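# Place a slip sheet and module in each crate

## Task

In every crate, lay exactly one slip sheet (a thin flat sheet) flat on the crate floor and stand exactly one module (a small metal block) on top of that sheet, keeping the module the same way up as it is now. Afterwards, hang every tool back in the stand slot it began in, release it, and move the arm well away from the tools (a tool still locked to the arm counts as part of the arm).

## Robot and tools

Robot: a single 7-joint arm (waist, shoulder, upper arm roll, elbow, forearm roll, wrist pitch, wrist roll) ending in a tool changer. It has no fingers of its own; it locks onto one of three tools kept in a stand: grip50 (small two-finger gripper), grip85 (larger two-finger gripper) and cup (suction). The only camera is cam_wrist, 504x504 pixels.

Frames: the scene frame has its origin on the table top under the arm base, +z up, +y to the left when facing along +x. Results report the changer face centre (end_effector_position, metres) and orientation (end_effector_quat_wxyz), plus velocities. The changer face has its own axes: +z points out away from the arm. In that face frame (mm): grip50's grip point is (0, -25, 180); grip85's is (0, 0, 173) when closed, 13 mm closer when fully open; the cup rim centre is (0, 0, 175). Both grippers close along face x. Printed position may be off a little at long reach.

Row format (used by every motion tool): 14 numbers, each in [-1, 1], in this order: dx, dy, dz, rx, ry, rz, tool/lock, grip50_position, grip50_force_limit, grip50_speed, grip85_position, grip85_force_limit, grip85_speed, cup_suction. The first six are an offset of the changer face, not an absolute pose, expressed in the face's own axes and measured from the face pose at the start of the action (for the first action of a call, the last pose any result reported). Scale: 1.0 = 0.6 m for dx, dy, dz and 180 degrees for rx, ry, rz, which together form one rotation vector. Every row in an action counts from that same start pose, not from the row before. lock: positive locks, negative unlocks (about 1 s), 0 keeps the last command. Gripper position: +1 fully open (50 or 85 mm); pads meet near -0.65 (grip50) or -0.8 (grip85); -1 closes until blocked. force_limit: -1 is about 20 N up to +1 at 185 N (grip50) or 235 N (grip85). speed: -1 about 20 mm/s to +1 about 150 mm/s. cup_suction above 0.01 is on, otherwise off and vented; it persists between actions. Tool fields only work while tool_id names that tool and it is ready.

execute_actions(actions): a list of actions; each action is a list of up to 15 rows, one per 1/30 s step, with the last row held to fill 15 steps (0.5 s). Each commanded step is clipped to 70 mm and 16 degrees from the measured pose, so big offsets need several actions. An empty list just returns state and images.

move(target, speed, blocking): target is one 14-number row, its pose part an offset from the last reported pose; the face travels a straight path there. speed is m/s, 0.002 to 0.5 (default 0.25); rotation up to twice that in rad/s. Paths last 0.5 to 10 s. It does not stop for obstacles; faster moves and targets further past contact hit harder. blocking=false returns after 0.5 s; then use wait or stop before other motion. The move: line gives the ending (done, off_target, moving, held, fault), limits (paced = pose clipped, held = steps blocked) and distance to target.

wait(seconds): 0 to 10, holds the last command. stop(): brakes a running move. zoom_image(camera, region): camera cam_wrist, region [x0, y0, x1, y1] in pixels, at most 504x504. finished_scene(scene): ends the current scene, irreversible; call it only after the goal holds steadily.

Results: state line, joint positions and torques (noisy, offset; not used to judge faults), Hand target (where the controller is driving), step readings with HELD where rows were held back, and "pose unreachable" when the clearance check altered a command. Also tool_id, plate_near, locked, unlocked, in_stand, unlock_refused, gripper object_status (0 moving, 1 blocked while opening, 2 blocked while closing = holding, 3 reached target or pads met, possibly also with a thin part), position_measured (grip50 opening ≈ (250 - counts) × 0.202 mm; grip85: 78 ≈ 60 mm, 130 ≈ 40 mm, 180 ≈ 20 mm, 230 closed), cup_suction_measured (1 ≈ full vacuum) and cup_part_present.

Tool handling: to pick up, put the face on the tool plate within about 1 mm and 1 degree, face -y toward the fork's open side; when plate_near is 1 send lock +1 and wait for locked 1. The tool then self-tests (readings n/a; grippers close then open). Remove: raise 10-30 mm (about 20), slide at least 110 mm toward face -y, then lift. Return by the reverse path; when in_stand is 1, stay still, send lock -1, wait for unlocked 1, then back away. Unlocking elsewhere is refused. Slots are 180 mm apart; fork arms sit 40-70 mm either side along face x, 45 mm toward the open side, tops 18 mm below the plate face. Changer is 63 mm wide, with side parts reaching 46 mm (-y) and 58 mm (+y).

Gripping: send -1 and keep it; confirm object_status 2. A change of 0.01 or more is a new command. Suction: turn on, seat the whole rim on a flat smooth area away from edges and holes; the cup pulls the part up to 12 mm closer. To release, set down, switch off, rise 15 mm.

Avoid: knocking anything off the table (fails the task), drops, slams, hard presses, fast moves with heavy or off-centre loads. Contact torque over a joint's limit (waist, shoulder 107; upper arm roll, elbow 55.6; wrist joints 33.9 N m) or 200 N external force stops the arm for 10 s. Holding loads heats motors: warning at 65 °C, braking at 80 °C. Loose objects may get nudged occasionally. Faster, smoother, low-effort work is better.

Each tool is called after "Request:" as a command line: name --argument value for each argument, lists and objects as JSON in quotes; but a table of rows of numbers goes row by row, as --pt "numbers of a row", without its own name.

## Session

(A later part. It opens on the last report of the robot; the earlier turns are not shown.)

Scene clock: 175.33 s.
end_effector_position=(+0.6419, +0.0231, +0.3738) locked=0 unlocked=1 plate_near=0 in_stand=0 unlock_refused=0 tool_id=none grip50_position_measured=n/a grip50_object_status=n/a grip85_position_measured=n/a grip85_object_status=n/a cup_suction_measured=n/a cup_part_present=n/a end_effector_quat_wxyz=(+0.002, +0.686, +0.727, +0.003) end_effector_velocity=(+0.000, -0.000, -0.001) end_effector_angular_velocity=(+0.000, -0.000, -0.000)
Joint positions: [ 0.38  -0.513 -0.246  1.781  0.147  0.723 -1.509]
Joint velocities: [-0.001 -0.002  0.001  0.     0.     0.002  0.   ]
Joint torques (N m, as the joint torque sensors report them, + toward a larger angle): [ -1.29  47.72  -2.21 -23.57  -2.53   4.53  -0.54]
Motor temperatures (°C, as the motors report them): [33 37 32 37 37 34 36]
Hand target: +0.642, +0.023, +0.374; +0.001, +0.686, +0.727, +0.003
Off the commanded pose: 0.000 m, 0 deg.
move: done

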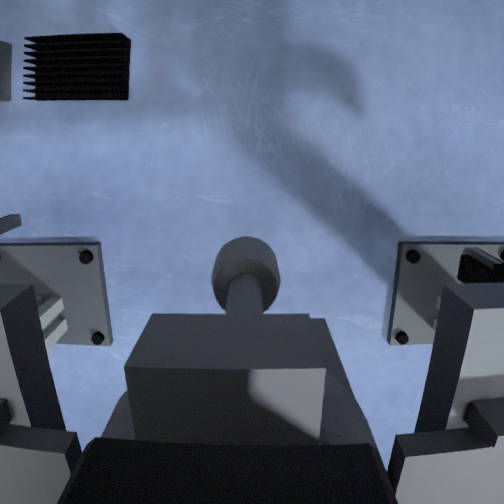

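Request:
move --target '[-0.0022,0.0052,0,0,0,0,0,0,0,0,0,0,0,0]' --speed 0.02

Request:
move --target '[0,0,0.006,0,0,0,0,0,0,0,0,0,0,0]' --speed 0.006

Scene clock: 178.30 s.
end_effector_position=(+0.6451, +0.0220, +0.3740) locked=0 unlocked=1 plate_near=0 in_stand=0 unlock_refused=0 tool_id=none grip50_position_measured=n/a grip50_object_status=n/a grip85_position_measured=n/a grip85_object_status=n/a cup_suction_measured=n/a cup_part_present=n/a end_effector_quat_wxyz=(+0.002, +0.686, +0.727, +0.003) end_effector_velocity=(+0.000, -0.000, +0.000) end_effector_angular_velocity=(+0.000, -0.001, -0.000)
Joint positions: [ 0.376 -0.519 -0.245  1.77   0.148  0.719 -1.512]
Joint velocities: [-0.001 -0.001  0.001 -0.001 -0.    -0.     0.   ]
Joint torques (N m, as the joint torque sensors report them, + toward a larger angle): [ -0.64  48.3   -2.47 -25.46  -2.62   3.3   -0.52]
Motor temperatures (°C, as the motors report them): [33 37 32 37 37 34 36]
Hand target: +0.645, +0.022, +0.374; +0.002, +0.686, +0.727, +0.003
Off the commanded pose: 0.000 m, 0 deg.
move: done

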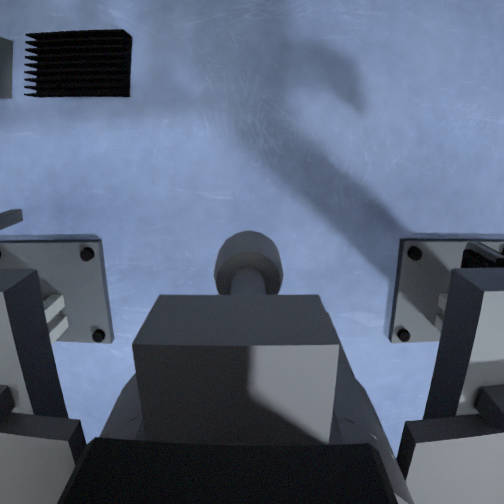

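Scene clock: 179.13 s.
end_effector_position=(+0.6452, +0.0220, +0.3706) locked=0 unlocked=1 plate_near=0 in_stand=0 unlock_refused=0 tool_id=none grip50_position_measured=n/a grip50_object_status=n/a grip85_position_measured=n/a grip85_object_status=n/a cup_suction_measured=n/a cup_part_present=n/a end_effector_quat_wxyz=(+0.002, +0.686, +0.727, +0.003) end_effector_velocity=(+0.000, -0.000, +0.000) end_effector_angular_velocity=(+0.000, -0.002, +0.000)
Joint positions: [ 0.375 -0.525 -0.244  1.771  0.149  0.726 -1.513]
Joint velocities: [-0.001  0.     0.001 -0.    -0.     0.002 -0.   ]
Joint torques (N m, as the joint torque sensors report them, + toward a larger angle): [ -0.56  48.76  -2.66 -23.27  -2.61   4.77  -0.6 ]
Motor temperatures (°C, as the motors report them): [33 37 32 37 37 34 36]
Hand target: +0.645, +0.022, +0.370; +0.002, +0.686, +0.727, +0.003
Off the commanded pose: 0.000 m, 0 deg.
move: done

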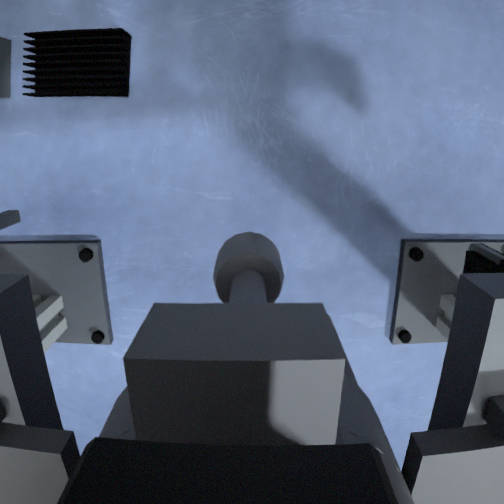

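Request:
move --target '[0,0,0.0135,0,0,0,0,0,0,0,0,0,0,0]' --speed 0.008

Scene clock: 181.60 s.
end_effector_position=(+0.6455, +0.0223, +0.3636) locked=0 unlocked=1 plate_near=1 in_stand=1 unlock_refused=0 tool_id=none grip50_position_measured=n/a grip50_object_status=n/a grip85_position_measured=n/a grip85_object_status=n/a cup_suction_measured=n/a cup_part_present=n/a end_effector_quat_wxyz=(+0.002, +0.686, +0.727, +0.003) end_effector_velocity=(+0.000, +0.000, +0.000) end_effector_angular_velocity=(+0.000, -0.001, +0.000)
Joint positions: [ 0.373 -0.537 -0.242  1.773  0.153  0.741 -1.515]
Joint velocities: [-0.001  0.     0.001  0.    -0.     0.001 -0.   ]
Joint torques (N m, as the joint torque sensors report them, + toward a larger angle): [ -1.79  41.02  -2.66 -23.15  -2.14   5.61   0.07]
Motor temperatures (°C, as the motors report them): [33 37 32 37 37 34 36]
Hand target: +0.645, +0.022, +0.363; +0.002, +0.686, +0.727, +0.003
Off the commanded pose: 0.001 m, 0 deg.
move: done

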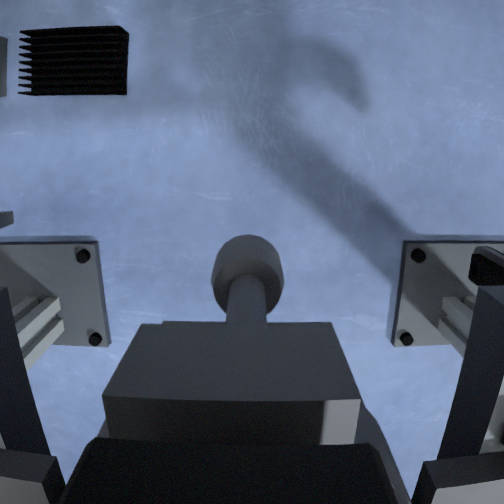

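Request:
execute_actions --actions '[[[0,0,0,0,0,0,1,0,0,0,0,0,0,0]],[[0,0,0,0,0,0,1,0,0,0,0,0,0,0]],[[0,0,0,0,0,0,1,0,0,0,0,0,0,0]]]'

Request:
move --target '[0,0,-0.033,0,0,0,0,0,0,0,0,0,0,0]' --speed 0.05

Request:
move --target '[0,-0.25,0,0,0,0,0,0,0,0,0,0,0,0]' --speed 0.2

Request:
move --target '[0.0395,-0.278,0.17,0,0,0.483,0,0,0,0,0,0,0,0]' --speed 0.35

Scene clock: 187.80 s.
end_effector_position=(+0.6450, +0.0223, +0.3633) locked=1 unlocked=0 plate_near=1 in_stand=1 unlock_refused=0 tool_id=cup grip50_position_measured=n/a grip50_object_status=n/a grip85_position_measured=n/a grip85_object_status=n/a cup_suction_measured=n/a cup_part_present=n/a end_effector_quat_wxyz=(+0.002, +0.686, +0.727, +0.003) end_effector_velocity=(+0.000, -0.000, +0.000) end_effector_angular_velocity=(-0.000, -0.001, +0.000)
Joint positions: [ 0.373 -0.537 -0.241  1.774  0.153  0.74  -1.515]
Joint velocities: [-0.  0. -0.  0. -0.  0. -0.]
Joint torques (N m, as the joint torque sensors report them, + toward a larger angle): [  0.4   55.13  -3.99 -27.44  -3.66   5.09   0.24]
Motor temperatures (°C, as the motors report them): [33 37 32 37 37 34 36]
Hand target: +0.645, +0.022, +0.363; +0.002, +0.686, +0.727, +0.003
Off the commanded pose: 0.000 m, 0 deg.
Step readings (end_effector_position; steps 1 to 15: 1st action; 16 to 30: 2nd action; 31 to 45: 3rd action):
0: (+0.6455, +0.0223, +0.3636)
1: (+0.6455, +0.0223, +0.3637)
2: (+0.6455, +0.0223, +0.3637)
4: (+0.6455, +0.0223, +0.3637)
8: (+0.6455, +0.0223, +0.3637)
15: (+0.6455, +0.0223, +0.3637)
16: (+0.6455, +0.0223, +0.3637)
17: (+0.6454, +0.0223, +0.3637)
19: (+0.6452, +0.0223, +0.3635)
23: (+0.6450, +0.0223, +0.3633)
30: (+0.6451, +0.0223, +0.3633)
31: (+0.6451, +0.0223, +0.3633)
32: (+0.6451, +0.0223, +0.3633)
34: (+0.6451, +0.0223, +0.3633)
38: (+0.6450, +0.0223, +0.3633)
45: end_effector_position above

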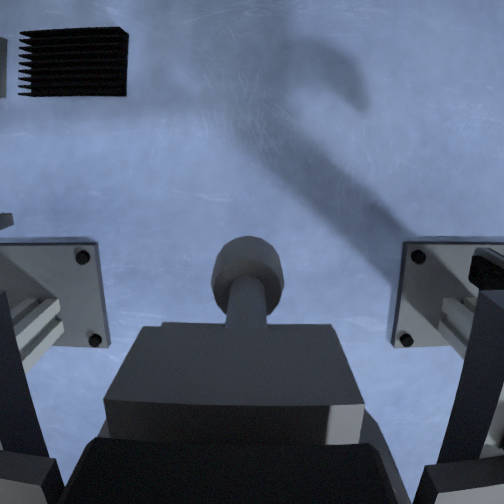

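Scene clock: 188.57 s.
end_effector_position=(+0.6448, +0.0222, +0.3828) locked=1 unlocked=0 plate_near=1 in_stand=0 unlock_refused=0 tool_id=cup grip50_position_measured=n/a grip50_object_status=n/a grip85_position_measured=n/a grip85_object_status=n/a cup_suction_measured=0.00 cup_part_present=0 end_effector_quat_wxyz=(+0.002, +0.686, +0.727, +0.003) end_effector_velocity=(-0.000, +0.000, +0.000) end_effector_angular_velocity=(+0.000, +0.000, -0.001)
Joint positions: [ 0.376 -0.504 -0.246  1.767  0.142  0.701 -1.509]
Joint velocities: [ 0.001  0.001 -0.001 -0.     0.    -0.001  0.   ]
Joint torques (N m, as the joint torque sensors report them, + toward a larger angle): [  1.65  56.13  -4.16 -29.43  -4.32   4.26   1.05]
Motor temperatures (°C, as the motors report them): [33 37 32 37 37 34 36]
Hand target: +0.645, +0.022, +0.383; +0.002, +0.686, +0.727, +0.003
Off the commanded pose: 0.000 m, 0 deg.
move: done

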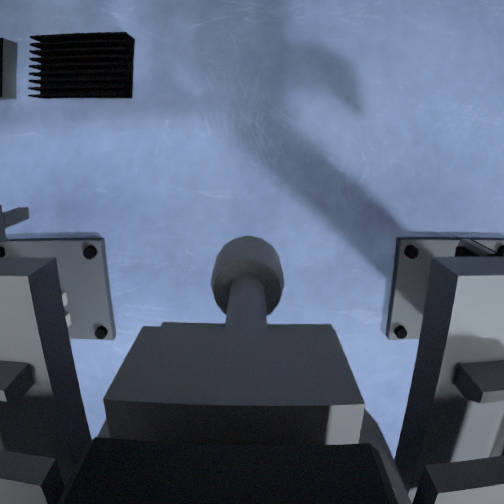

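Scene clock: 189.77 s.
end_effector_position=(+0.4953, +0.0134, +0.3817) locked=1 unlocked=0 plate_near=1 in_stand=0 unlock_refused=0 tool_id=cup grip50_position_measured=n/a grip50_object_status=n/a grip85_position_measured=n/a grip85_object_status=n/a cup_suction_measured=0.00 cup_part_present=0 end_effector_quat_wxyz=(+0.001, +0.686, +0.727, +0.003) end_effector_velocity=(-0.002, -0.000, -0.001) end_effector_angular_velocity=(-0.001, +0.003, -0.000)
Joint positions: [ 0.439 -0.19  -0.23   2.26   0.052  0.891 -1.406]
Joint velocities: [ 0.001  0.003  0.     0.005 -0.002 -0.001  0.002]
Joint torques (N m, as the joint torque sensors report them, + toward a larger angle): [  1.2   38.31  -0.6  -23.49  -3.66   5.26   1.15]
Motor temperatures (°C, as the motors report them): [33 37 32 37 37 34 36]
Hand target: +0.495, +0.013, +0.382; +0.002, +0.686, +0.727, +0.003
Off the commanded pose: 0.000 m, 0 deg.
move: done

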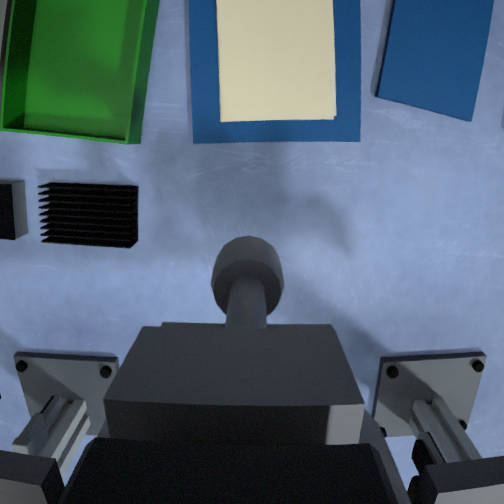

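Scene clock: 192.50 s.
end_effector_position=(+0.3283, +0.0283, +0.2783) locked=1 unlocked=0 plate_near=1 in_stand=0 unlock_refused=0 tool_id=cup grip50_position_measured=n/a grip50_object_status=n/a grip85_position_measured=n/a grip85_object_status=n/a cup_suction_measured=0.00 cup_part_present=0 end_effector_quat_wxyz=(-0.003, +0.998, +0.056, +0.003) end_effector_velocity=(-0.001, +0.000, +0.000) end_effector_angular_velocity=(-0.020, -0.003, -0.000)
Joint positions: [ 0.848 -0.291 -0.344  2.686  0.48   1.385 -0.015]
Joint velocities: [ 0.143 -0.012 -0.13  -0.     0.073 -0.018 -0.053]
Joint torques (N m, as the joint torque sensors report them, + toward a larger angle): [-0.02 22.5  -1.25 -7.29 -0.79  4.15 -0.46]
Motor temperatures (°C, as the motors report them): [33 37 32 37 37 34 36]
Hand target: +0.328, +0.028, +0.278; -0.002, +0.998, +0.056, +0.002
Off the commanded pose: 0.001 m, 0 deg.
joint sent to its limit — the command would take joint 4 (elbow) past its upper limit, so that joint was sent only as far as its limit.
move: done

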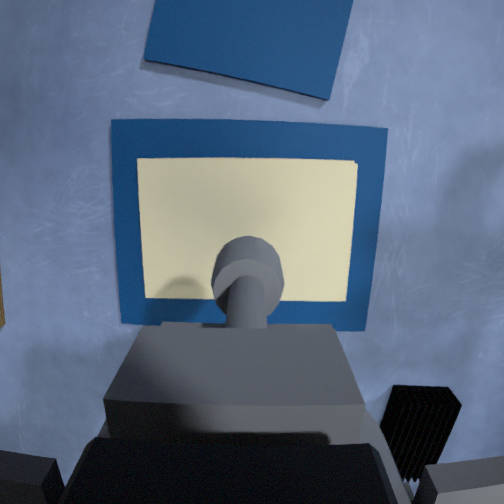

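Request:
move --target '[-0.002,0.003,0.13,0,0,0.004,0,0,0,0,0,0,0,0]' --speed 0.15

Scene clock: 198.40 s.
end_effector_position=(+0.3277, +0.0268, +0.2003) locked=1 unlocked=0 plate_near=1 in_stand=0 unlock_refused=0 tool_id=cup grip50_position_measured=n/a grip50_object_status=n/a grip85_position_measured=n/a grip85_object_status=n/a cup_suction_measured=0.00 cup_part_present=0 end_effector_quat_wxyz=(-0.003, +0.999, +0.050, +0.003) end_effector_velocity=(+0.001, +0.000, -0.000) end_effector_angular_velocity=(+0.003, -0.005, +0.001)
Joint positions: [ 0.575 -0.65  -0.022  2.475  0.828  1.569 -0.319]
Joint velocities: [-0.01  -0.003  0.01  -0.003  0.003  0.008 -0.006]
Joint torques (N m, as the joint torque sensors report them, + toward a larger angle): [-0.21 32.95  0.49 -2.5   0.32  5.42  0.  ]
Motor temperatures (°C, as the motors report them): [33 36 32 37 37 34 36]
Hand target: +0.328, +0.027, +0.200; -0.003, +0.999, +0.050, +0.003
Off the commanded pose: 0.000 m, 0 deg.
move: done

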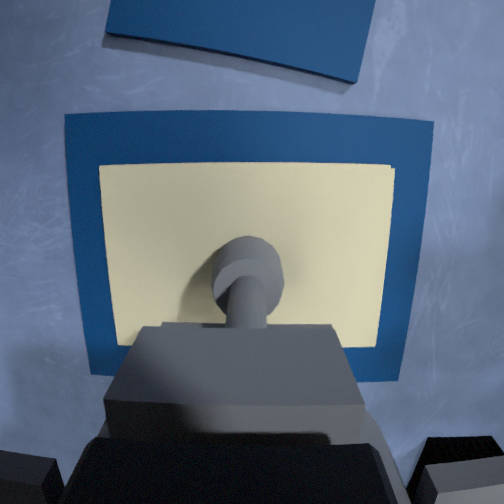

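Request:
move --target '[0,0.003,0.024,0,0,0,0,0,0,0,0,0,0,1]' --speed 0.03

Request:
move --target '[0,0,0.006,0,0,0,0,0,0,0,0,0,0,1]' --speed 0.01

Scene clock: 201.90 s.
end_effector_position=(+0.3279, +0.0250, +0.1860) locked=1 unlocked=0 plate_near=1 in_stand=0 unlock_refused=0 tool_id=cup grip50_position_measured=n/a grip50_object_status=n/a grip85_position_measured=n/a grip85_object_status=n/a cup_suction_measured=0.95 cup_part_present=1 end_effector_quat_wxyz=(-0.003, +0.999, +0.050, +0.002) end_effector_velocity=(+0.000, +0.000, -0.001) end_effector_angular_velocity=(+0.001, -0.000, +0.001)
Joint positions: [ 0.525 -0.708  0.023  2.442  0.852  1.605 -0.358]
Joint velocities: [-0.006 -0.005  0.005 -0.002 -0.001  0.004 -0.002]
Joint torques (N m, as the joint torque sensors report them, + toward a larger angle): [-0.5  34.49  0.77 -0.56  0.74  5.42 -0.58]
Motor temperatures (°C, as the motors report them): [33 36 32 36 37 34 36]
Hand target: +0.328, +0.025, +0.186; -0.003, +0.999, +0.050, +0.003
Off the commanded pose: 0.000 m, 0 deg.
move: done

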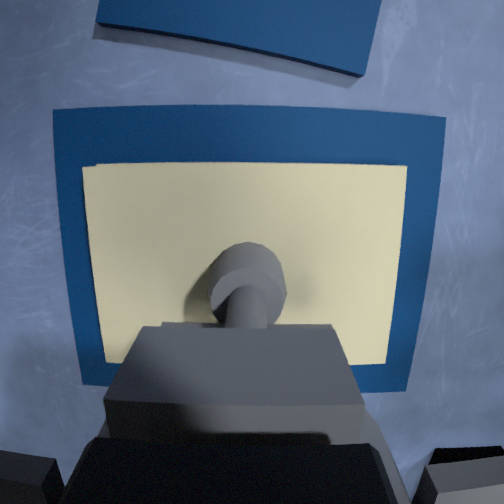

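Scene clock: 202.60 s.
end_effector_position=(+0.3279, +0.0251, +0.1824) locked=1 unlocked=0 plate_near=1 in_stand=0 unlock_refused=0 tool_id=cup grip50_position_measured=n/a grip50_object_status=n/a grip85_position_measured=n/a grip85_object_status=n/a cup_suction_measured=0.99 cup_part_present=1 end_effector_quat_wxyz=(-0.003, +0.999, +0.050, +0.002) end_effector_velocity=(-0.000, -0.000, -0.001) end_effector_angular_velocity=(+0.000, +0.000, -0.001)
Joint positions: [ 0.514 -0.722  0.033  2.434  0.855  1.614 -0.365]
Joint velocities: [-0.002 -0.002  0.003 -0.001 -0.     0.002  0.   ]
Joint torques (N m, as the joint torque sensors report them, + toward a larger angle): [-1.15 34.59  0.42 -1.28  0.69  5.48 -0.53]
Motor temperatures (°C, as the motors report them): [33 36 32 36 37 34 36]
Hand target: +0.328, +0.025, +0.182; -0.003, +0.999, +0.050, +0.002
Off the commanded pose: 0.000 m, 0 deg.
move: done

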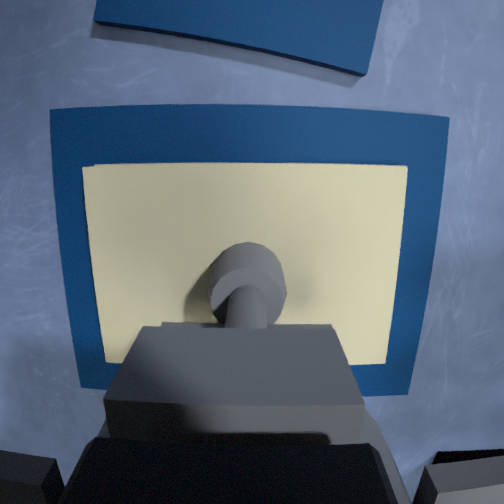

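Request:
move --target '[0,0,-0.09,0,0,0,0,0,0,0,0,0,0,1]' --speed 0.08

Scene clock: 206.00 s.
end_effector_position=(+0.3277, +0.0249, +0.2364) locked=1 unlocked=0 plate_near=1 in_stand=0 unlock_refused=0 tool_id=cup grip50_position_measured=n/a grip50_object_status=n/a grip85_position_measured=n/a grip85_object_status=n/a cup_suction_measured=0.99 cup_part_present=1 end_effector_quat_wxyz=(-0.003, +0.999, +0.050, +0.002) end_effector_velocity=(-0.000, -0.000, +0.001) end_effector_angular_velocity=(-0.002, +0.002, -0.000)
Joint positions: [ 0.69  -0.496 -0.151  2.567  0.722  1.479 -0.211]
Joint velocities: [ 0.007  0.004 -0.008  0.003 -0.004 -0.006  0.004]
Joint torques (N m, as the joint torque sensors report them, + toward a larger angle): [ 1.86 32.5  -2.73 -3.01 -0.86  4.27  0.89]
Motor temperatures (°C, as the motors report them): [33 36 32 36 37 34 36]
Hand target: +0.328, +0.025, +0.236; -0.003, +0.999, +0.050, +0.002
Off the commanded pose: 0.000 m, 0 deg.
move: done

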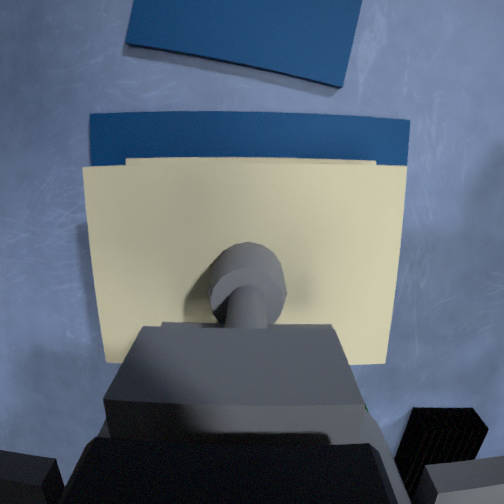

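Request:
move --target '[-0.0025,0.318,0,0,0,0.067,0,0,0,0,0,0,0,1]' --speed 0.2

Scene clock: 213.77 s.
end_effector_position=(+0.3453, -0.1657, +0.2359) locked=1 unlocked=0 plate_near=1 in_stand=0 unlock_refused=0 tool_id=cup grip50_position_measured=n/a grip50_object_status=n/a grip85_position_measured=n/a grip85_object_status=n/a cup_suction_measured=0.99 cup_part_present=1 end_effector_quat_wxyz=(-0.003, +0.998, -0.056, +0.003) end_effector_velocity=(+0.001, -0.001, -0.000) end_effector_angular_velocity=(+0.000, -0.001, -0.000)
Joint positions: [ 0.187 -0.519 -0.278  2.448  0.669  1.353 -0.549]
Joint velocities: [-0.004 -0.001 -0.    -0.003 -0.001 -0.001 -0.003]
Joint torques (N m, as the joint torque sensors report them, + toward a larger angle): [-1.11 32.43 -3.11 -7.74 -1.63  4.36 -0.03]
Motor temperatures (°C, as the motors report them): [33 36 32 36 37 34 36]
Hand target: +0.345, -0.166, +0.236; -0.003, +0.998, -0.055, +0.002
Off the commanded pose: 0.001 m, 0 deg.
move: done

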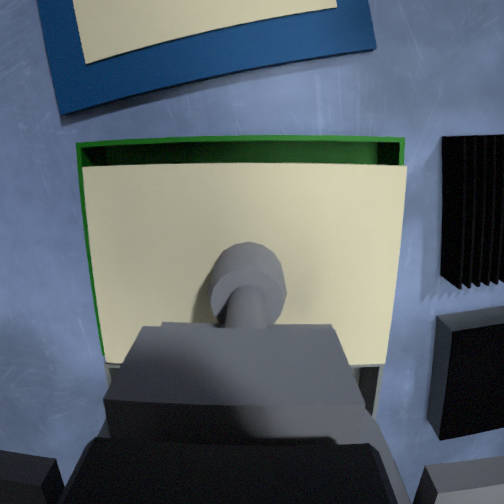

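Request:
move --target '[-0.004,0,0.045,0,0,-0.004,0,0,0,0,0,0,0,1]' --speed 0.06

Scene clock: 216.00 s.
end_effector_position=(+0.3430, -0.1653, +0.2090) locked=1 unlocked=0 plate_near=1 in_stand=0 unlock_refused=0 tool_id=cup grip50_position_measured=n/a grip50_object_status=n/a grip85_position_measured=n/a grip85_object_status=n/a cup_suction_measured=0.99 cup_part_present=1 end_effector_quat_wxyz=(-0.003, +0.999, -0.050, +0.002) end_effector_velocity=(+0.000, -0.000, -0.001) end_effector_angular_velocity=(-0.001, -0.002, +0.001)
Joint positions: [ 0.114 -0.616 -0.191  2.397  0.746  1.412 -0.629]
Joint velocities: [-0.004 -0.003  0.005 -0.002  0.001  0.005 -0.002]
Joint torques (N m, as the joint torque sensors report them, + toward a larger angle): [-1.23 34.11 -2.73 -6.29 -0.07  5.95 -0.44]
Motor temperatures (°C, as the motors report them): [33 36 32 36 37 34 36]
Hand target: +0.343, -0.165, +0.209; -0.003, +0.999, -0.050, +0.003
Off the commanded pose: 0.000 m, 0 deg.
move: done

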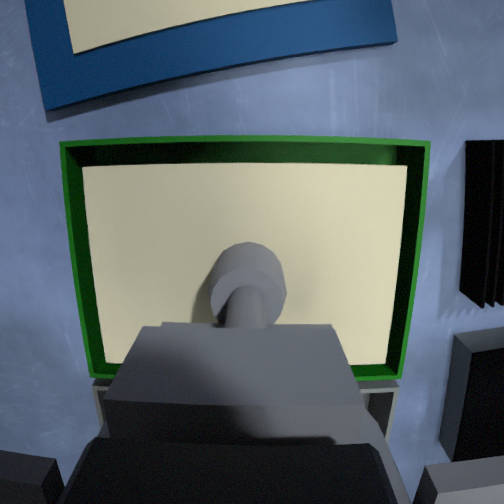

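Request:
move --target '[0,-0.0035,0.064,0,0,0,0,0,0,0,0,0,0,1]' --speed 0.05

Request:
move --target '[0,0,-0.015,0,0,0,0,0,0,0,0,0,0,0]' --speed 0.01

Request:
move --target '[0,0,-0.095,0,0,0,0,0,0,0,0,0,0,0]' --speed 0.15

Scene clock: 220.17 s.
end_effector_position=(+0.3433, -0.1631, +0.1707) locked=1 unlocked=0 plate_near=1 in_stand=0 unlock_refused=0 tool_id=cup grip50_position_measured=n/a grip50_object_status=n/a grip85_position_measured=n/a grip85_object_status=n/a cup_suction_measured=0.99 cup_part_present=1 end_effector_quat_wxyz=(-0.003, +0.999, -0.050, +0.002) end_effector_velocity=(-0.000, +0.000, -0.001) end_effector_angular_velocity=(+0.001, -0.000, -0.001)
Joint positions: [ 0.033 -0.749 -0.093  2.319  0.822  1.488 -0.705]
Joint velocities: [-0.004 -0.004  0.004 -0.003  0.001  0.003 -0.001]
Joint torques (N m, as the joint torque sensors report them, + toward a larger angle): [-0.88 37.95 -1.79 -4.27  0.04  5.85 -0.56]
Motor temperatures (°C, as the motors report them): [33 36 32 36 37 34 36]
Hand target: +0.343, -0.163, +0.171; -0.003, +0.999, -0.050, +0.003
Off the commanded pose: 0.000 m, 0 deg.
move: done

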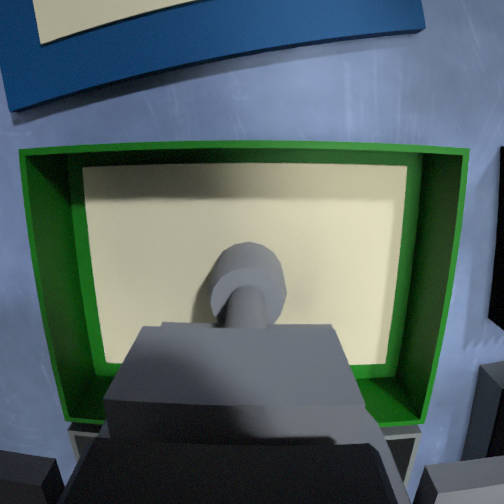

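Scene clock: 221.30 s.
end_effector_position=(+0.3434, -0.1631, +0.1797) locked=1 unlocked=0 plate_near=1 in_stand=0 unlock_refused=0 tool_id=cup grip50_position_measured=n/a grip50_object_status=n/a grip85_position_measured=n/a grip85_object_status=n/a cup_suction_measured=0.00 cup_part_present=0 end_effector_quat_wxyz=(-0.003, +0.999, -0.050, +0.003) end_effector_velocity=(-0.000, +0.000, +0.001) end_effector_angular_velocity=(+0.000, +0.001, +0.000)
Joint positions: [ 0.053 -0.719 -0.115  2.337  0.81   1.47  -0.689]
Joint velocities: [ 0.002  0.002 -0.003  0.001  0.    -0.002  0.   ]
Joint torques (N m, as the joint torque sensors report them, + toward a larger angle): [ 0.84 40.08 -3.26 -2.69 -0.96  4.07  0.91]
Motor temperatures (°C, as the motors report them): [33 36 32 36 37 34 36]
Hand target: +0.343, -0.163, +0.180; -0.003, +0.999, -0.050, +0.002
Off the commanded pose: 0.000 m, 0 deg.
move: done

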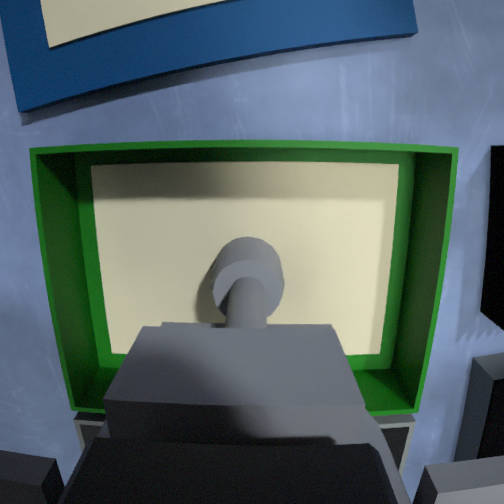

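Scene clock: 222.17 s.
end_effector_position=(+0.3432, -0.1634, +0.2366) locked=1 unlocked=0 plate_near=1 in_stand=0 unlock_refused=0 tool_id=cup grip50_position_measured=n/a grip50_object_status=n/a grip85_position_measured=n/a grip85_object_status=n/a cup_suction_measured=0.00 cup_part_present=0 end_effector_quat_wxyz=(-0.003, +0.999, -0.050, +0.003) end_effector_velocity=(-0.000, -0.000, +0.001) end_effector_angular_velocity=(-0.001, +0.002, +0.000)
Joint positions: [ 0.186 -0.514 -0.27   2.457  0.665  1.361 -0.552]
Joint velocities: [ 0.006  0.003 -0.007  0.002 -0.005 -0.003  0.004]
Joint torques (N m, as the joint torque sensors report them, + toward a larger angle): [ 0.02 35.22 -4.14 -6.5  -1.49  4.33  1.35]
Motor temperatures (°C, as the motors report them): [33 36 32 36 37 34 36]
Hand target: +0.343, -0.163, +0.237; -0.003, +0.999, -0.050, +0.002
Off the commanded pose: 0.000 m, 0 deg.
move: done

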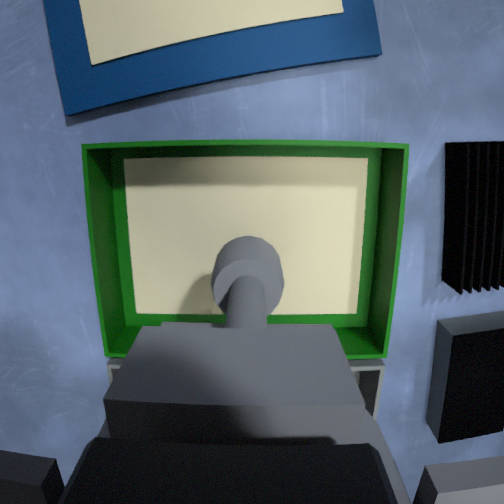

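Request:
move --target '[-0.055,-0.31,0,0,0,-0.0635,0,0,0,0,0,0,0,0]' --speed 0.3

Request:
move --target '[0,0,0.088,0,0,0,0,0,0,0,0,0,0,1]' --speed 0.07

Scene clock: 225.77 s.
end_effector_position=(+0.3285, +0.0256, +0.2371) locked=1 unlocked=0 plate_near=1 in_stand=0 unlock_refused=0 tool_id=cup grip50_position_measured=n/a grip50_object_status=n/a grip85_position_measured=n/a grip85_object_status=n/a cup_suction_measured=0.00 cup_part_present=0 end_effector_quat_wxyz=(-0.003, +0.999, +0.050, +0.003) end_effector_velocity=(+0.000, +0.001, +0.000) end_effector_angular_velocity=(-0.002, +0.001, -0.002)
Joint positions: [ 0.688 -0.494 -0.149  2.569  0.71   1.48  -0.2  ]
Joint velocities: [ 0.008  0.    -0.007  0.001 -0.001 -0.003  0.006]
Joint torques (N m, as the joint torque sensors report them, + toward a larger angle): [ 0.61 31.38 -2.1  -3.2  -1.3   4.35  0.88]
Motor temperatures (°C, as the motors report them): [33 36 32 35 37 34 36]
Hand target: +0.328, +0.026, +0.237; -0.003, +0.999, +0.050, +0.002
Off the commanded pose: 0.001 m, 0 deg.
move: done

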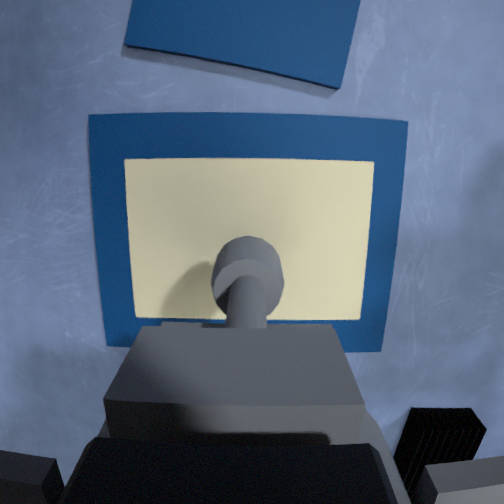

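Scene clock: 226.87 s.
end_effector_position=(+0.3288, +0.0258, +0.1843) locked=1 unlocked=0 plate_near=1 in_stand=0 unlock_refused=0 tool_id=cup grip50_position_measured=n/a grip50_object_status=n/a grip85_position_measured=n/a grip85_object_status=n/a cup_suction_measured=0.91 cup_part_present=1 end_effector_quat_wxyz=(-0.003, +0.999, +0.050, +0.003) end_effector_velocity=(+0.000, +0.000, -0.001) end_effector_angular_velocity=(+0.001, -0.002, +0.001)
Joint positions: [ 0.517 -0.715  0.031  2.44   0.84   1.614 -0.348]
Joint velocities: [-0.006 -0.004  0.006 -0.002 -0.     0.006 -0.002]
Joint torques (N m, as the joint torque sensors report them, + toward a larger angle): [-2.45 35.13  0.68 -1.    0.93  5.13 -0.68]
Motor temperatures (°C, as the motors report them): [33 36 32 35 37 34 36]
Hand target: +0.329, +0.026, +0.184; -0.003, +0.999, +0.050, +0.003
Off the commanded pose: 0.000 m, 0 deg.
move: done

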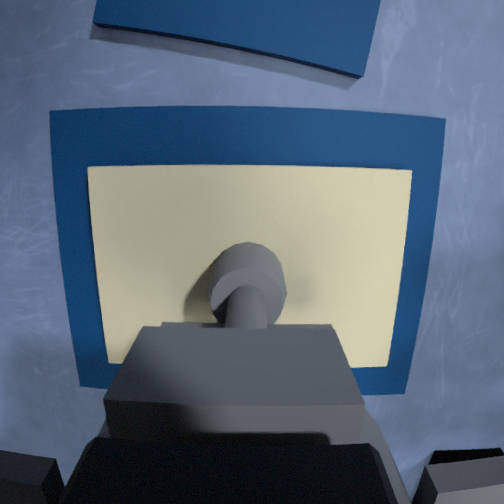

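Request:
move --target '[0,0,-0.087,0,0,0,0,0,0,0,0,0,0,1]' --speed 0.1

Request:
move --target '[-0.0585,0.546,0,0,0,0.064,0,0,0,0,0,0,0,1]'

Request:
move --target '[0,0,0.042,0,0,0,0,0,0,0,0,0,0,1]' --speed 0.06

Scene clock: 229.80 s.
end_effector_position=(+0.3285, +0.0256, +0.2365) locked=1 unlocked=0 plate_near=1 in_stand=0 unlock_refused=0 tool_id=cup grip50_position_measured=n/a grip50_object_status=n/a grip85_position_measured=n/a grip85_object_status=n/a cup_suction_measured=0.99 cup_part_present=1 end_effector_quat_wxyz=(-0.003, +0.999, +0.050, +0.003) end_effector_velocity=(-0.000, -0.000, +0.001) end_effector_angular_velocity=(-0.003, +0.003, -0.001)
Joint positions: [ 0.685 -0.496 -0.146  2.567  0.711  1.482 -0.202]
Joint velocities: [ 0.01   0.005 -0.012  0.004 -0.007 -0.007  0.007]
Joint torques (N m, as the joint torque sensors report them, + toward a larger angle): [ 1.05 31.54 -2.03 -2.71 -0.72  4.48  0.9 ]
Motor temperatures (°C, as the motors report them): [33 36 32 35 37 34 36]
Hand target: +0.328, +0.026, +0.237; -0.003, +0.999, +0.050, +0.002
Off the commanded pose: 0.000 m, 0 deg.
move: done

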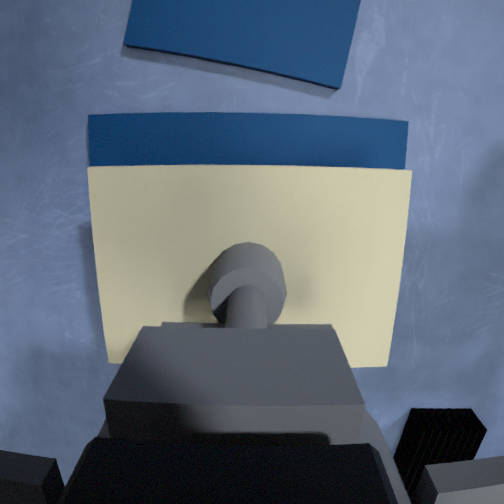

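Scene clock: 231.60 s.
end_effector_position=(+0.3267, -0.3049, +0.2356) locked=1 unlocked=0 plate_near=1 in_stand=0 unlock_refused=0 tool_id=cup grip50_position_measured=n/a grip50_object_status=n/a grip85_position_measured=n/a grip85_object_status=n/a cup_suction_measured=0.99 cup_part_present=1 end_effector_quat_wxyz=(-0.002, +0.999, -0.050, +0.003) end_effector_velocity=(+0.000, -0.001, -0.000) end_effector_angular_velocity=(+0.001, -0.000, -0.000)
Joint positions: [-0.155 -0.57  -0.332  2.297  0.587  1.239 -0.843]
Joint velocities: [-0.004 -0.002  0.001 -0.003 -0.001 -0.001 -0.001]
Joint torques (N m, as the joint torque sensors report them, + toward a larger angle): [ -2.04  37.53  -5.11 -13.01  -1.75   4.38  -0.27]
Motor temperatures (°C, as the motors report them): [33 36 32 35 37 34 36]
Hand target: +0.327, -0.305, +0.235; -0.002, +0.999, -0.050, +0.003
Off the commanded pose: 0.002 m, 0 deg.
move: done

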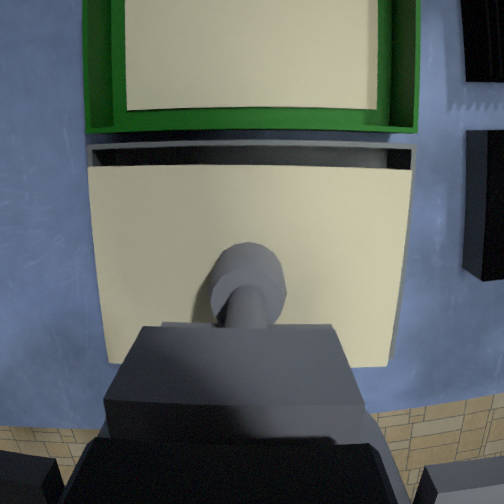

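Scene clock: 232.37 s.
end_effector_position=(+0.3267, -0.3047, +0.2105) locked=1 unlocked=0 plate_near=1 in_stand=0 unlock_refused=0 tool_id=cup grip50_position_measured=n/a grip50_object_status=n/a grip85_position_measured=n/a grip85_object_status=n/a cup_suction_measured=0.99 cup_part_present=1 end_effector_quat_wxyz=(-0.002, +0.999, -0.051, +0.003) end_effector_velocity=(+0.000, -0.000, -0.001) end_effector_angular_velocity=(-0.000, -0.001, -0.000)
Joint positions: [-0.197 -0.649 -0.277  2.258  0.64   1.283 -0.885]
Joint velocities: [-0.003 -0.003  0.004 -0.002  0.002  0.003 -0.002]
Joint torques (N m, as the joint torque sensors report them, + toward a larger angle): [ -0.69  39.3   -5.03 -11.06  -0.59   5.3   -0.59]
Motor temperatures (°C, as the motors report them): [33 36 32 35 37 34 36]
Hand target: +0.327, -0.305, +0.210; -0.002, +0.999, -0.050, +0.003
Off the commanded pose: 0.000 m, 0 deg.
move: done

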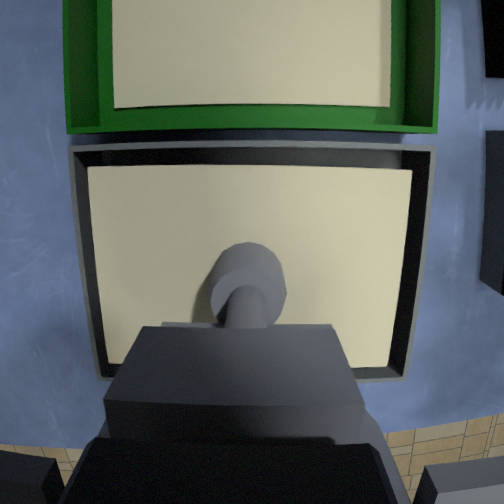

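Request:
move --target '[0.0017,0,0.066,0,0,0,0,0,0,0,0,0,0,1]' --speed 0.05

Request:
move --target '[0,0,-0.015,0,0,0,0,0,0,0,0,0,0,0]' --speed 0.012

Request:
move --target '[0,0,-0.095,0,0,0,0,0,0,0,0,0,0,0]' --speed 0.2

Request:
move --target '[0.2245,-0.5557,-0.244,0,0,-0.551,0,0,0,0,0,0,0,0]' --speed 0.4

Scene clock: 239.07 s.
end_effector_position=(+0.3279, -0.3046, +0.1710) locked=1 unlocked=0 plate_near=1 in_stand=0 unlock_refused=0 tool_id=cup grip50_position_measured=n/a grip50_object_status=n/a grip85_position_measured=n/a grip85_object_status=n/a cup_suction_measured=0.99 cup_part_present=1 end_effector_quat_wxyz=(-0.002, +0.999, -0.051, +0.003) end_effector_velocity=(+0.000, +0.000, -0.001) end_effector_angular_velocity=(+0.000, -0.000, -0.000)
Joint positions: [-0.258 -0.769 -0.201  2.192  0.702  1.347 -0.939]
Joint velocities: [-0.003 -0.003  0.004 -0.002  0.     0.002 -0.   ]
Joint torques (N m, as the joint torque sensors report them, + toward a larger angle): [-0.86 42.54 -4.41 -8.07 -0.47  5.16 -0.68]
Motor temperatures (°C, as the motors report them): [33 36 32 35 37 34 36]
Hand target: +0.328, -0.305, +0.171; -0.002, +0.999, -0.051, +0.003
Off the commanded pose: 0.000 m, 0 deg.
move: done

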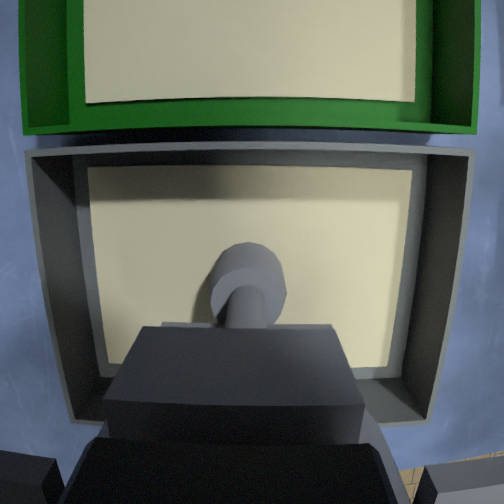

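Scene clock: 240.03 s.
end_effector_position=(+0.3280, -0.3047, +0.1800) locked=1 unlocked=0 plate_near=1 in_stand=0 unlock_refused=0 tool_id=cup grip50_position_measured=n/a grip50_object_status=n/a grip85_position_measured=n/a grip85_object_status=n/a cup_suction_measured=0.00 cup_part_present=0 end_effector_quat_wxyz=(-0.002, +0.999, -0.051, +0.003) end_effector_velocity=(+0.000, -0.000, +0.001) end_effector_angular_velocity=(-0.002, -0.001, +0.000)
Joint positions: [-0.244 -0.742 -0.218  2.206  0.691  1.333 -0.928]
Joint velocities: [ 0.002  0.002 -0.002  0.001  0.    -0.     0.   ]
Joint torques (N m, as the joint torque sensors report them, + toward a larger angle): [ 0.35 43.59 -5.84 -6.43 -1.64  3.82  1.13]
Motor temperatures (°C, as the motors report them): [33 36 32 35 37 34 36]
Hand target: +0.328, -0.305, +0.180; -0.002, +0.999, -0.051, +0.003
Off the commanded pose: 0.000 m, 0 deg.
move: done

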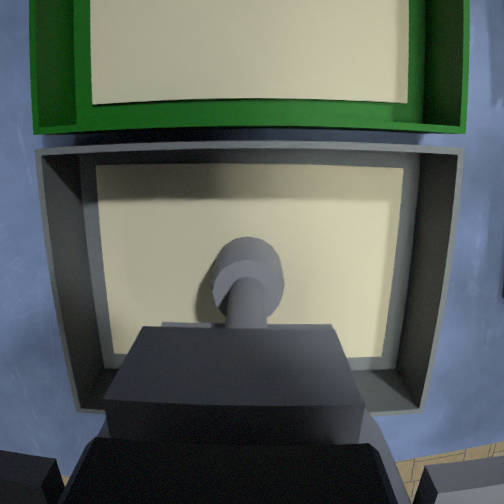

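Scene clock: 240.87 s.
end_effector_position=(+0.3277, -0.3050, +0.2369) locked=1 unlocked=0 plate_near=1 in_stand=0 unlock_refused=0 tool_id=cup grip50_position_measured=n/a grip50_object_status=n/a grip85_position_measured=n/a grip85_object_status=n/a cup_suction_measured=0.00 cup_part_present=0 end_effector_quat_wxyz=(-0.002, +0.999, -0.050, +0.003) end_effector_velocity=(-0.000, +0.000, +0.001) end_effector_angular_velocity=(+0.002, +0.002, -0.002)
Joint positions: [-0.155 -0.566 -0.331  2.297  0.579  1.237 -0.836]
Joint velocities: [ 0.004  0.003 -0.005  0.002 -0.001 -0.005  0.003]
Joint torques (N m, as the joint torque sensors report them, + toward a larger angle): [  0.82  39.65  -5.33 -10.32  -2.48   4.38   0.74]
Motor temperatures (°C, as the motors report them): [33 36 32 35 37 34 36]
Hand target: +0.328, -0.305, +0.237; -0.002, +0.999, -0.051, +0.003
Off the commanded pose: 0.000 m, 0 deg.
move: done

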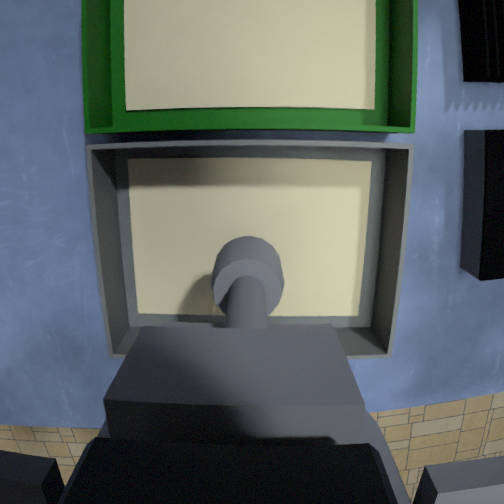

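Scene clock: 243.50 s.
end_effector_position=(+0.4942, +0.0127, +0.3858) locked=1 unlocked=0 plate_near=1 in_stand=0 unlock_refused=0 tool_id=cup grip50_position_measured=n/a grip50_object_status=n/a grip85_position_measured=n/a grip85_object_status=n/a cup_suction_measured=0.00 cup_part_present=0 end_effector_quat_wxyz=(+0.001, +0.686, +0.727, +0.004) end_effector_velocity=(+0.001, +0.001, +0.000) end_effector_angular_velocity=(+0.000, +0.002, +0.006)
Joint positions: [ 0.318 -0.187 -0.106  2.248  0.017  0.883 -1.378]
Joint velocities: [-0.    -0.001  0.002 -0.003  0.    -0.004 -0.005]
Joint torques (N m, as the joint torque sensors report them, + toward a larger angle): [  0.83  36.5    0.66 -26.57  -2.45   4.47  -0.49]
Motor temperatures (°C, as the motors report them): [33 36 32 35 37 34 36]
Hand target: +0.494, +0.013, +0.386; +0.001, +0.686, +0.728, +0.004
Off the commanded pose: 0.000 m, 0 deg.
move: done

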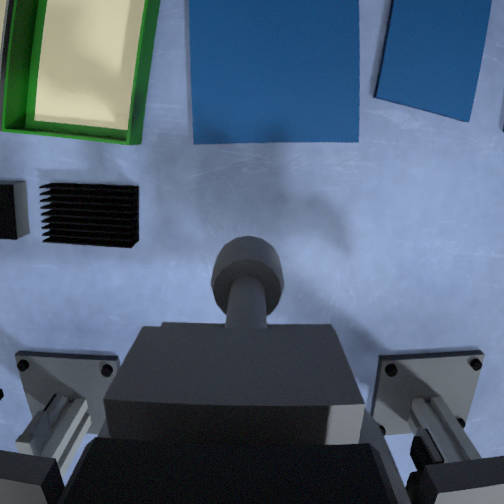

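Request:
move --target '[0.0012,0.2517,0.0065,0,0,0,0,0,0,0,0,0,0,0]' --speed 0.12

Scene clock: 248.67 s.
end_effector_position=(+0.6448, +0.0221, +0.3831) locked=1 unlocked=0 plate_near=1 in_stand=0 unlock_refused=0 tool_id=cup grip50_position_measured=n/a grip50_object_status=n/a grip85_position_measured=n/a grip85_object_status=n/a cup_suction_measured=0.00 cup_part_present=0 end_effector_quat_wxyz=(+0.001, +0.686, +0.727, +0.004) end_effector_velocity=(+0.001, +0.000, +0.000) end_effector_angular_velocity=(-0.000, +0.001, +0.001)
Joint positions: [ 0.282 -0.502 -0.135  1.766  0.075  0.712 -1.462]
Joint velocities: [-0.001 -0.002  0.001 -0.005 -0.001 -0.004 -0.   ]
Joint torques (N m, as the joint torque sensors report them, + toward a larger angle): [ -0.46  54.05  -1.15 -28.85  -3.19   4.3   -0.48]
Motor temperatures (°C, as the motors report them): [33 36 32 36 37 34 36]
Hand target: +0.645, +0.022, +0.383; +0.001, +0.686, +0.727, +0.004
Off the commanded pose: 0.000 m, 0 deg.
move: done

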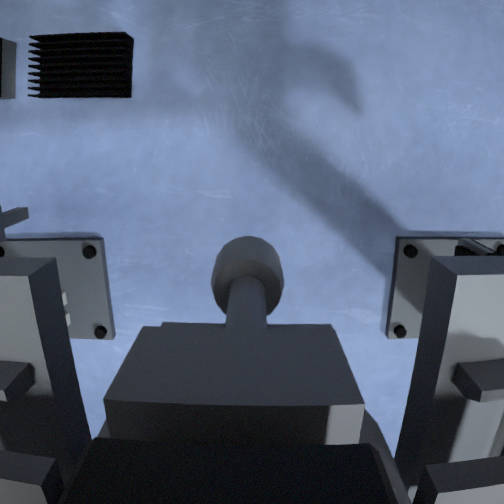

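Request:
move --target '[0,0,0.0332,0,0,0,0,0,0,0,0,0,0,0]' --speed 0.025

Request:
execute_actions --actions '[[[0,0,0.0005,0,0,0,-1,0,0,0,0,0,0,0]],[[0,0,0,0,0,0,-1,0,0,0,0,0,0,0]],[[0,0,0,0,0,0,-1,0,0,0,0,0,0,0]]]'

Scene clock: 251.80 s.
end_effector_position=(+0.6450, +0.0222, +0.3635) locked=1 unlocked=0 plate_near=1 in_stand=1 unlock_refused=0 tool_id=cup grip50_position_measured=n/a grip50_object_status=n/a grip85_position_measured=n/a grip85_object_status=n/a cup_suction_measured=0.00 cup_part_present=0 end_effector_quat_wxyz=(+0.002, +0.686, +0.727, +0.004) end_effector_velocity=(+0.000, +0.000, -0.000) end_effector_angular_velocity=(+0.000, -0.001, -0.000)
Joint positions: [ 0.28  -0.534 -0.133  1.775  0.081  0.753 -1.466]
Joint velocities: [-0.    -0.     0.     0.    -0.     0.001  0.   ]
Joint torques (N m, as the joint torque sensors report them, + toward a larger angle): [ -0.64  53.32  -1.08 -27.11  -2.96   6.1   -0.44]
Motor temperatures (°C, as the motors report them): [33 36 32 36 37 34 36]
Hand target: +0.645, +0.022, +0.363; +0.001, +0.686, +0.727, +0.004
Off the commanded pose: 0.000 m, 0 deg.
move: done

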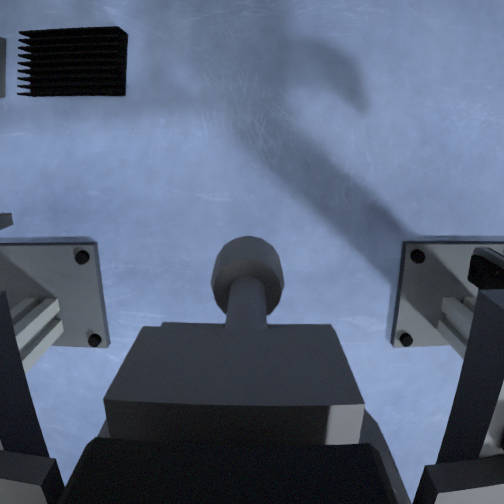

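Scene clock: 253.30 s.
end_effector_position=(+0.6449, +0.0222, +0.3633) locked=0 unlocked=1 plate_near=1 in_stand=1 unlock_refused=0 tool_id=none grip50_position_measured=n/a grip50_object_status=n/a grip85_position_measured=n/a grip85_object_status=n/a cup_suction_measured=n/a cup_part_present=n/a end_effector_quat_wxyz=(+0.001, +0.686, +0.727, +0.004) end_effector_velocity=(-0.000, -0.000, -0.000) end_effector_angular_velocity=(+0.000, +0.001, -0.001)
Joint positions: [ 0.28  -0.535 -0.133  1.775  0.081  0.753 -1.466]
Joint velocities: [ 0. -0. -0. -0.  0. -0.  0.]
Joint torques (N m, as the joint torque sensors report them, + toward a larger angle): [  0.07  50.73  -1.42 -24.52  -3.03   4.05   0.26]
Motor temperatures (°C, as the motors report them): [33 36 32 36 37 34 36]
Hand target: +0.645, +0.022, +0.363; +0.001, +0.686, +0.727, +0.004
Off the commanded pose: 0.000 m, 0 deg.
Step readings (end_effector_position; steps 1 to 15: 1st action; 16 to 30: 2nd action; 31 to 45: 3rd action):
0: (+0.6450, +0.0222, +0.3635)
1: (+0.6449, +0.0222, +0.3634)
2: (+0.6449, +0.0222, +0.3634)
4: (+0.6449, +0.0222, +0.3634)
8: (+0.6449, +0.0222, +0.3633)
15: (+0.6449, +0.0222, +0.3633)
16: (+0.6449, +0.0222, +0.3633)
17: (+0.6449, +0.0222, +0.3633)
19: (+0.6449, +0.0222, +0.3633)
23: (+0.6449, +0.0222, +0.3633)
30: (+0.6449, +0.0222, +0.3633)
31: (+0.6449, +0.0222, +0.3633)
32: (+0.6449, +0.0222, +0.3633)
34: (+0.6449, +0.0222, +0.3633)
38: (+0.6449, +0.0222, +0.3633)
45: end_effector_position above

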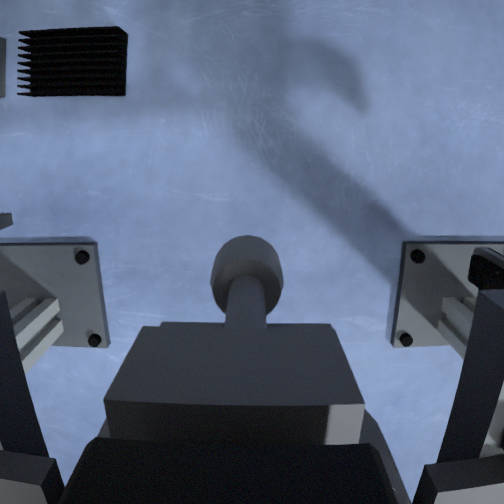

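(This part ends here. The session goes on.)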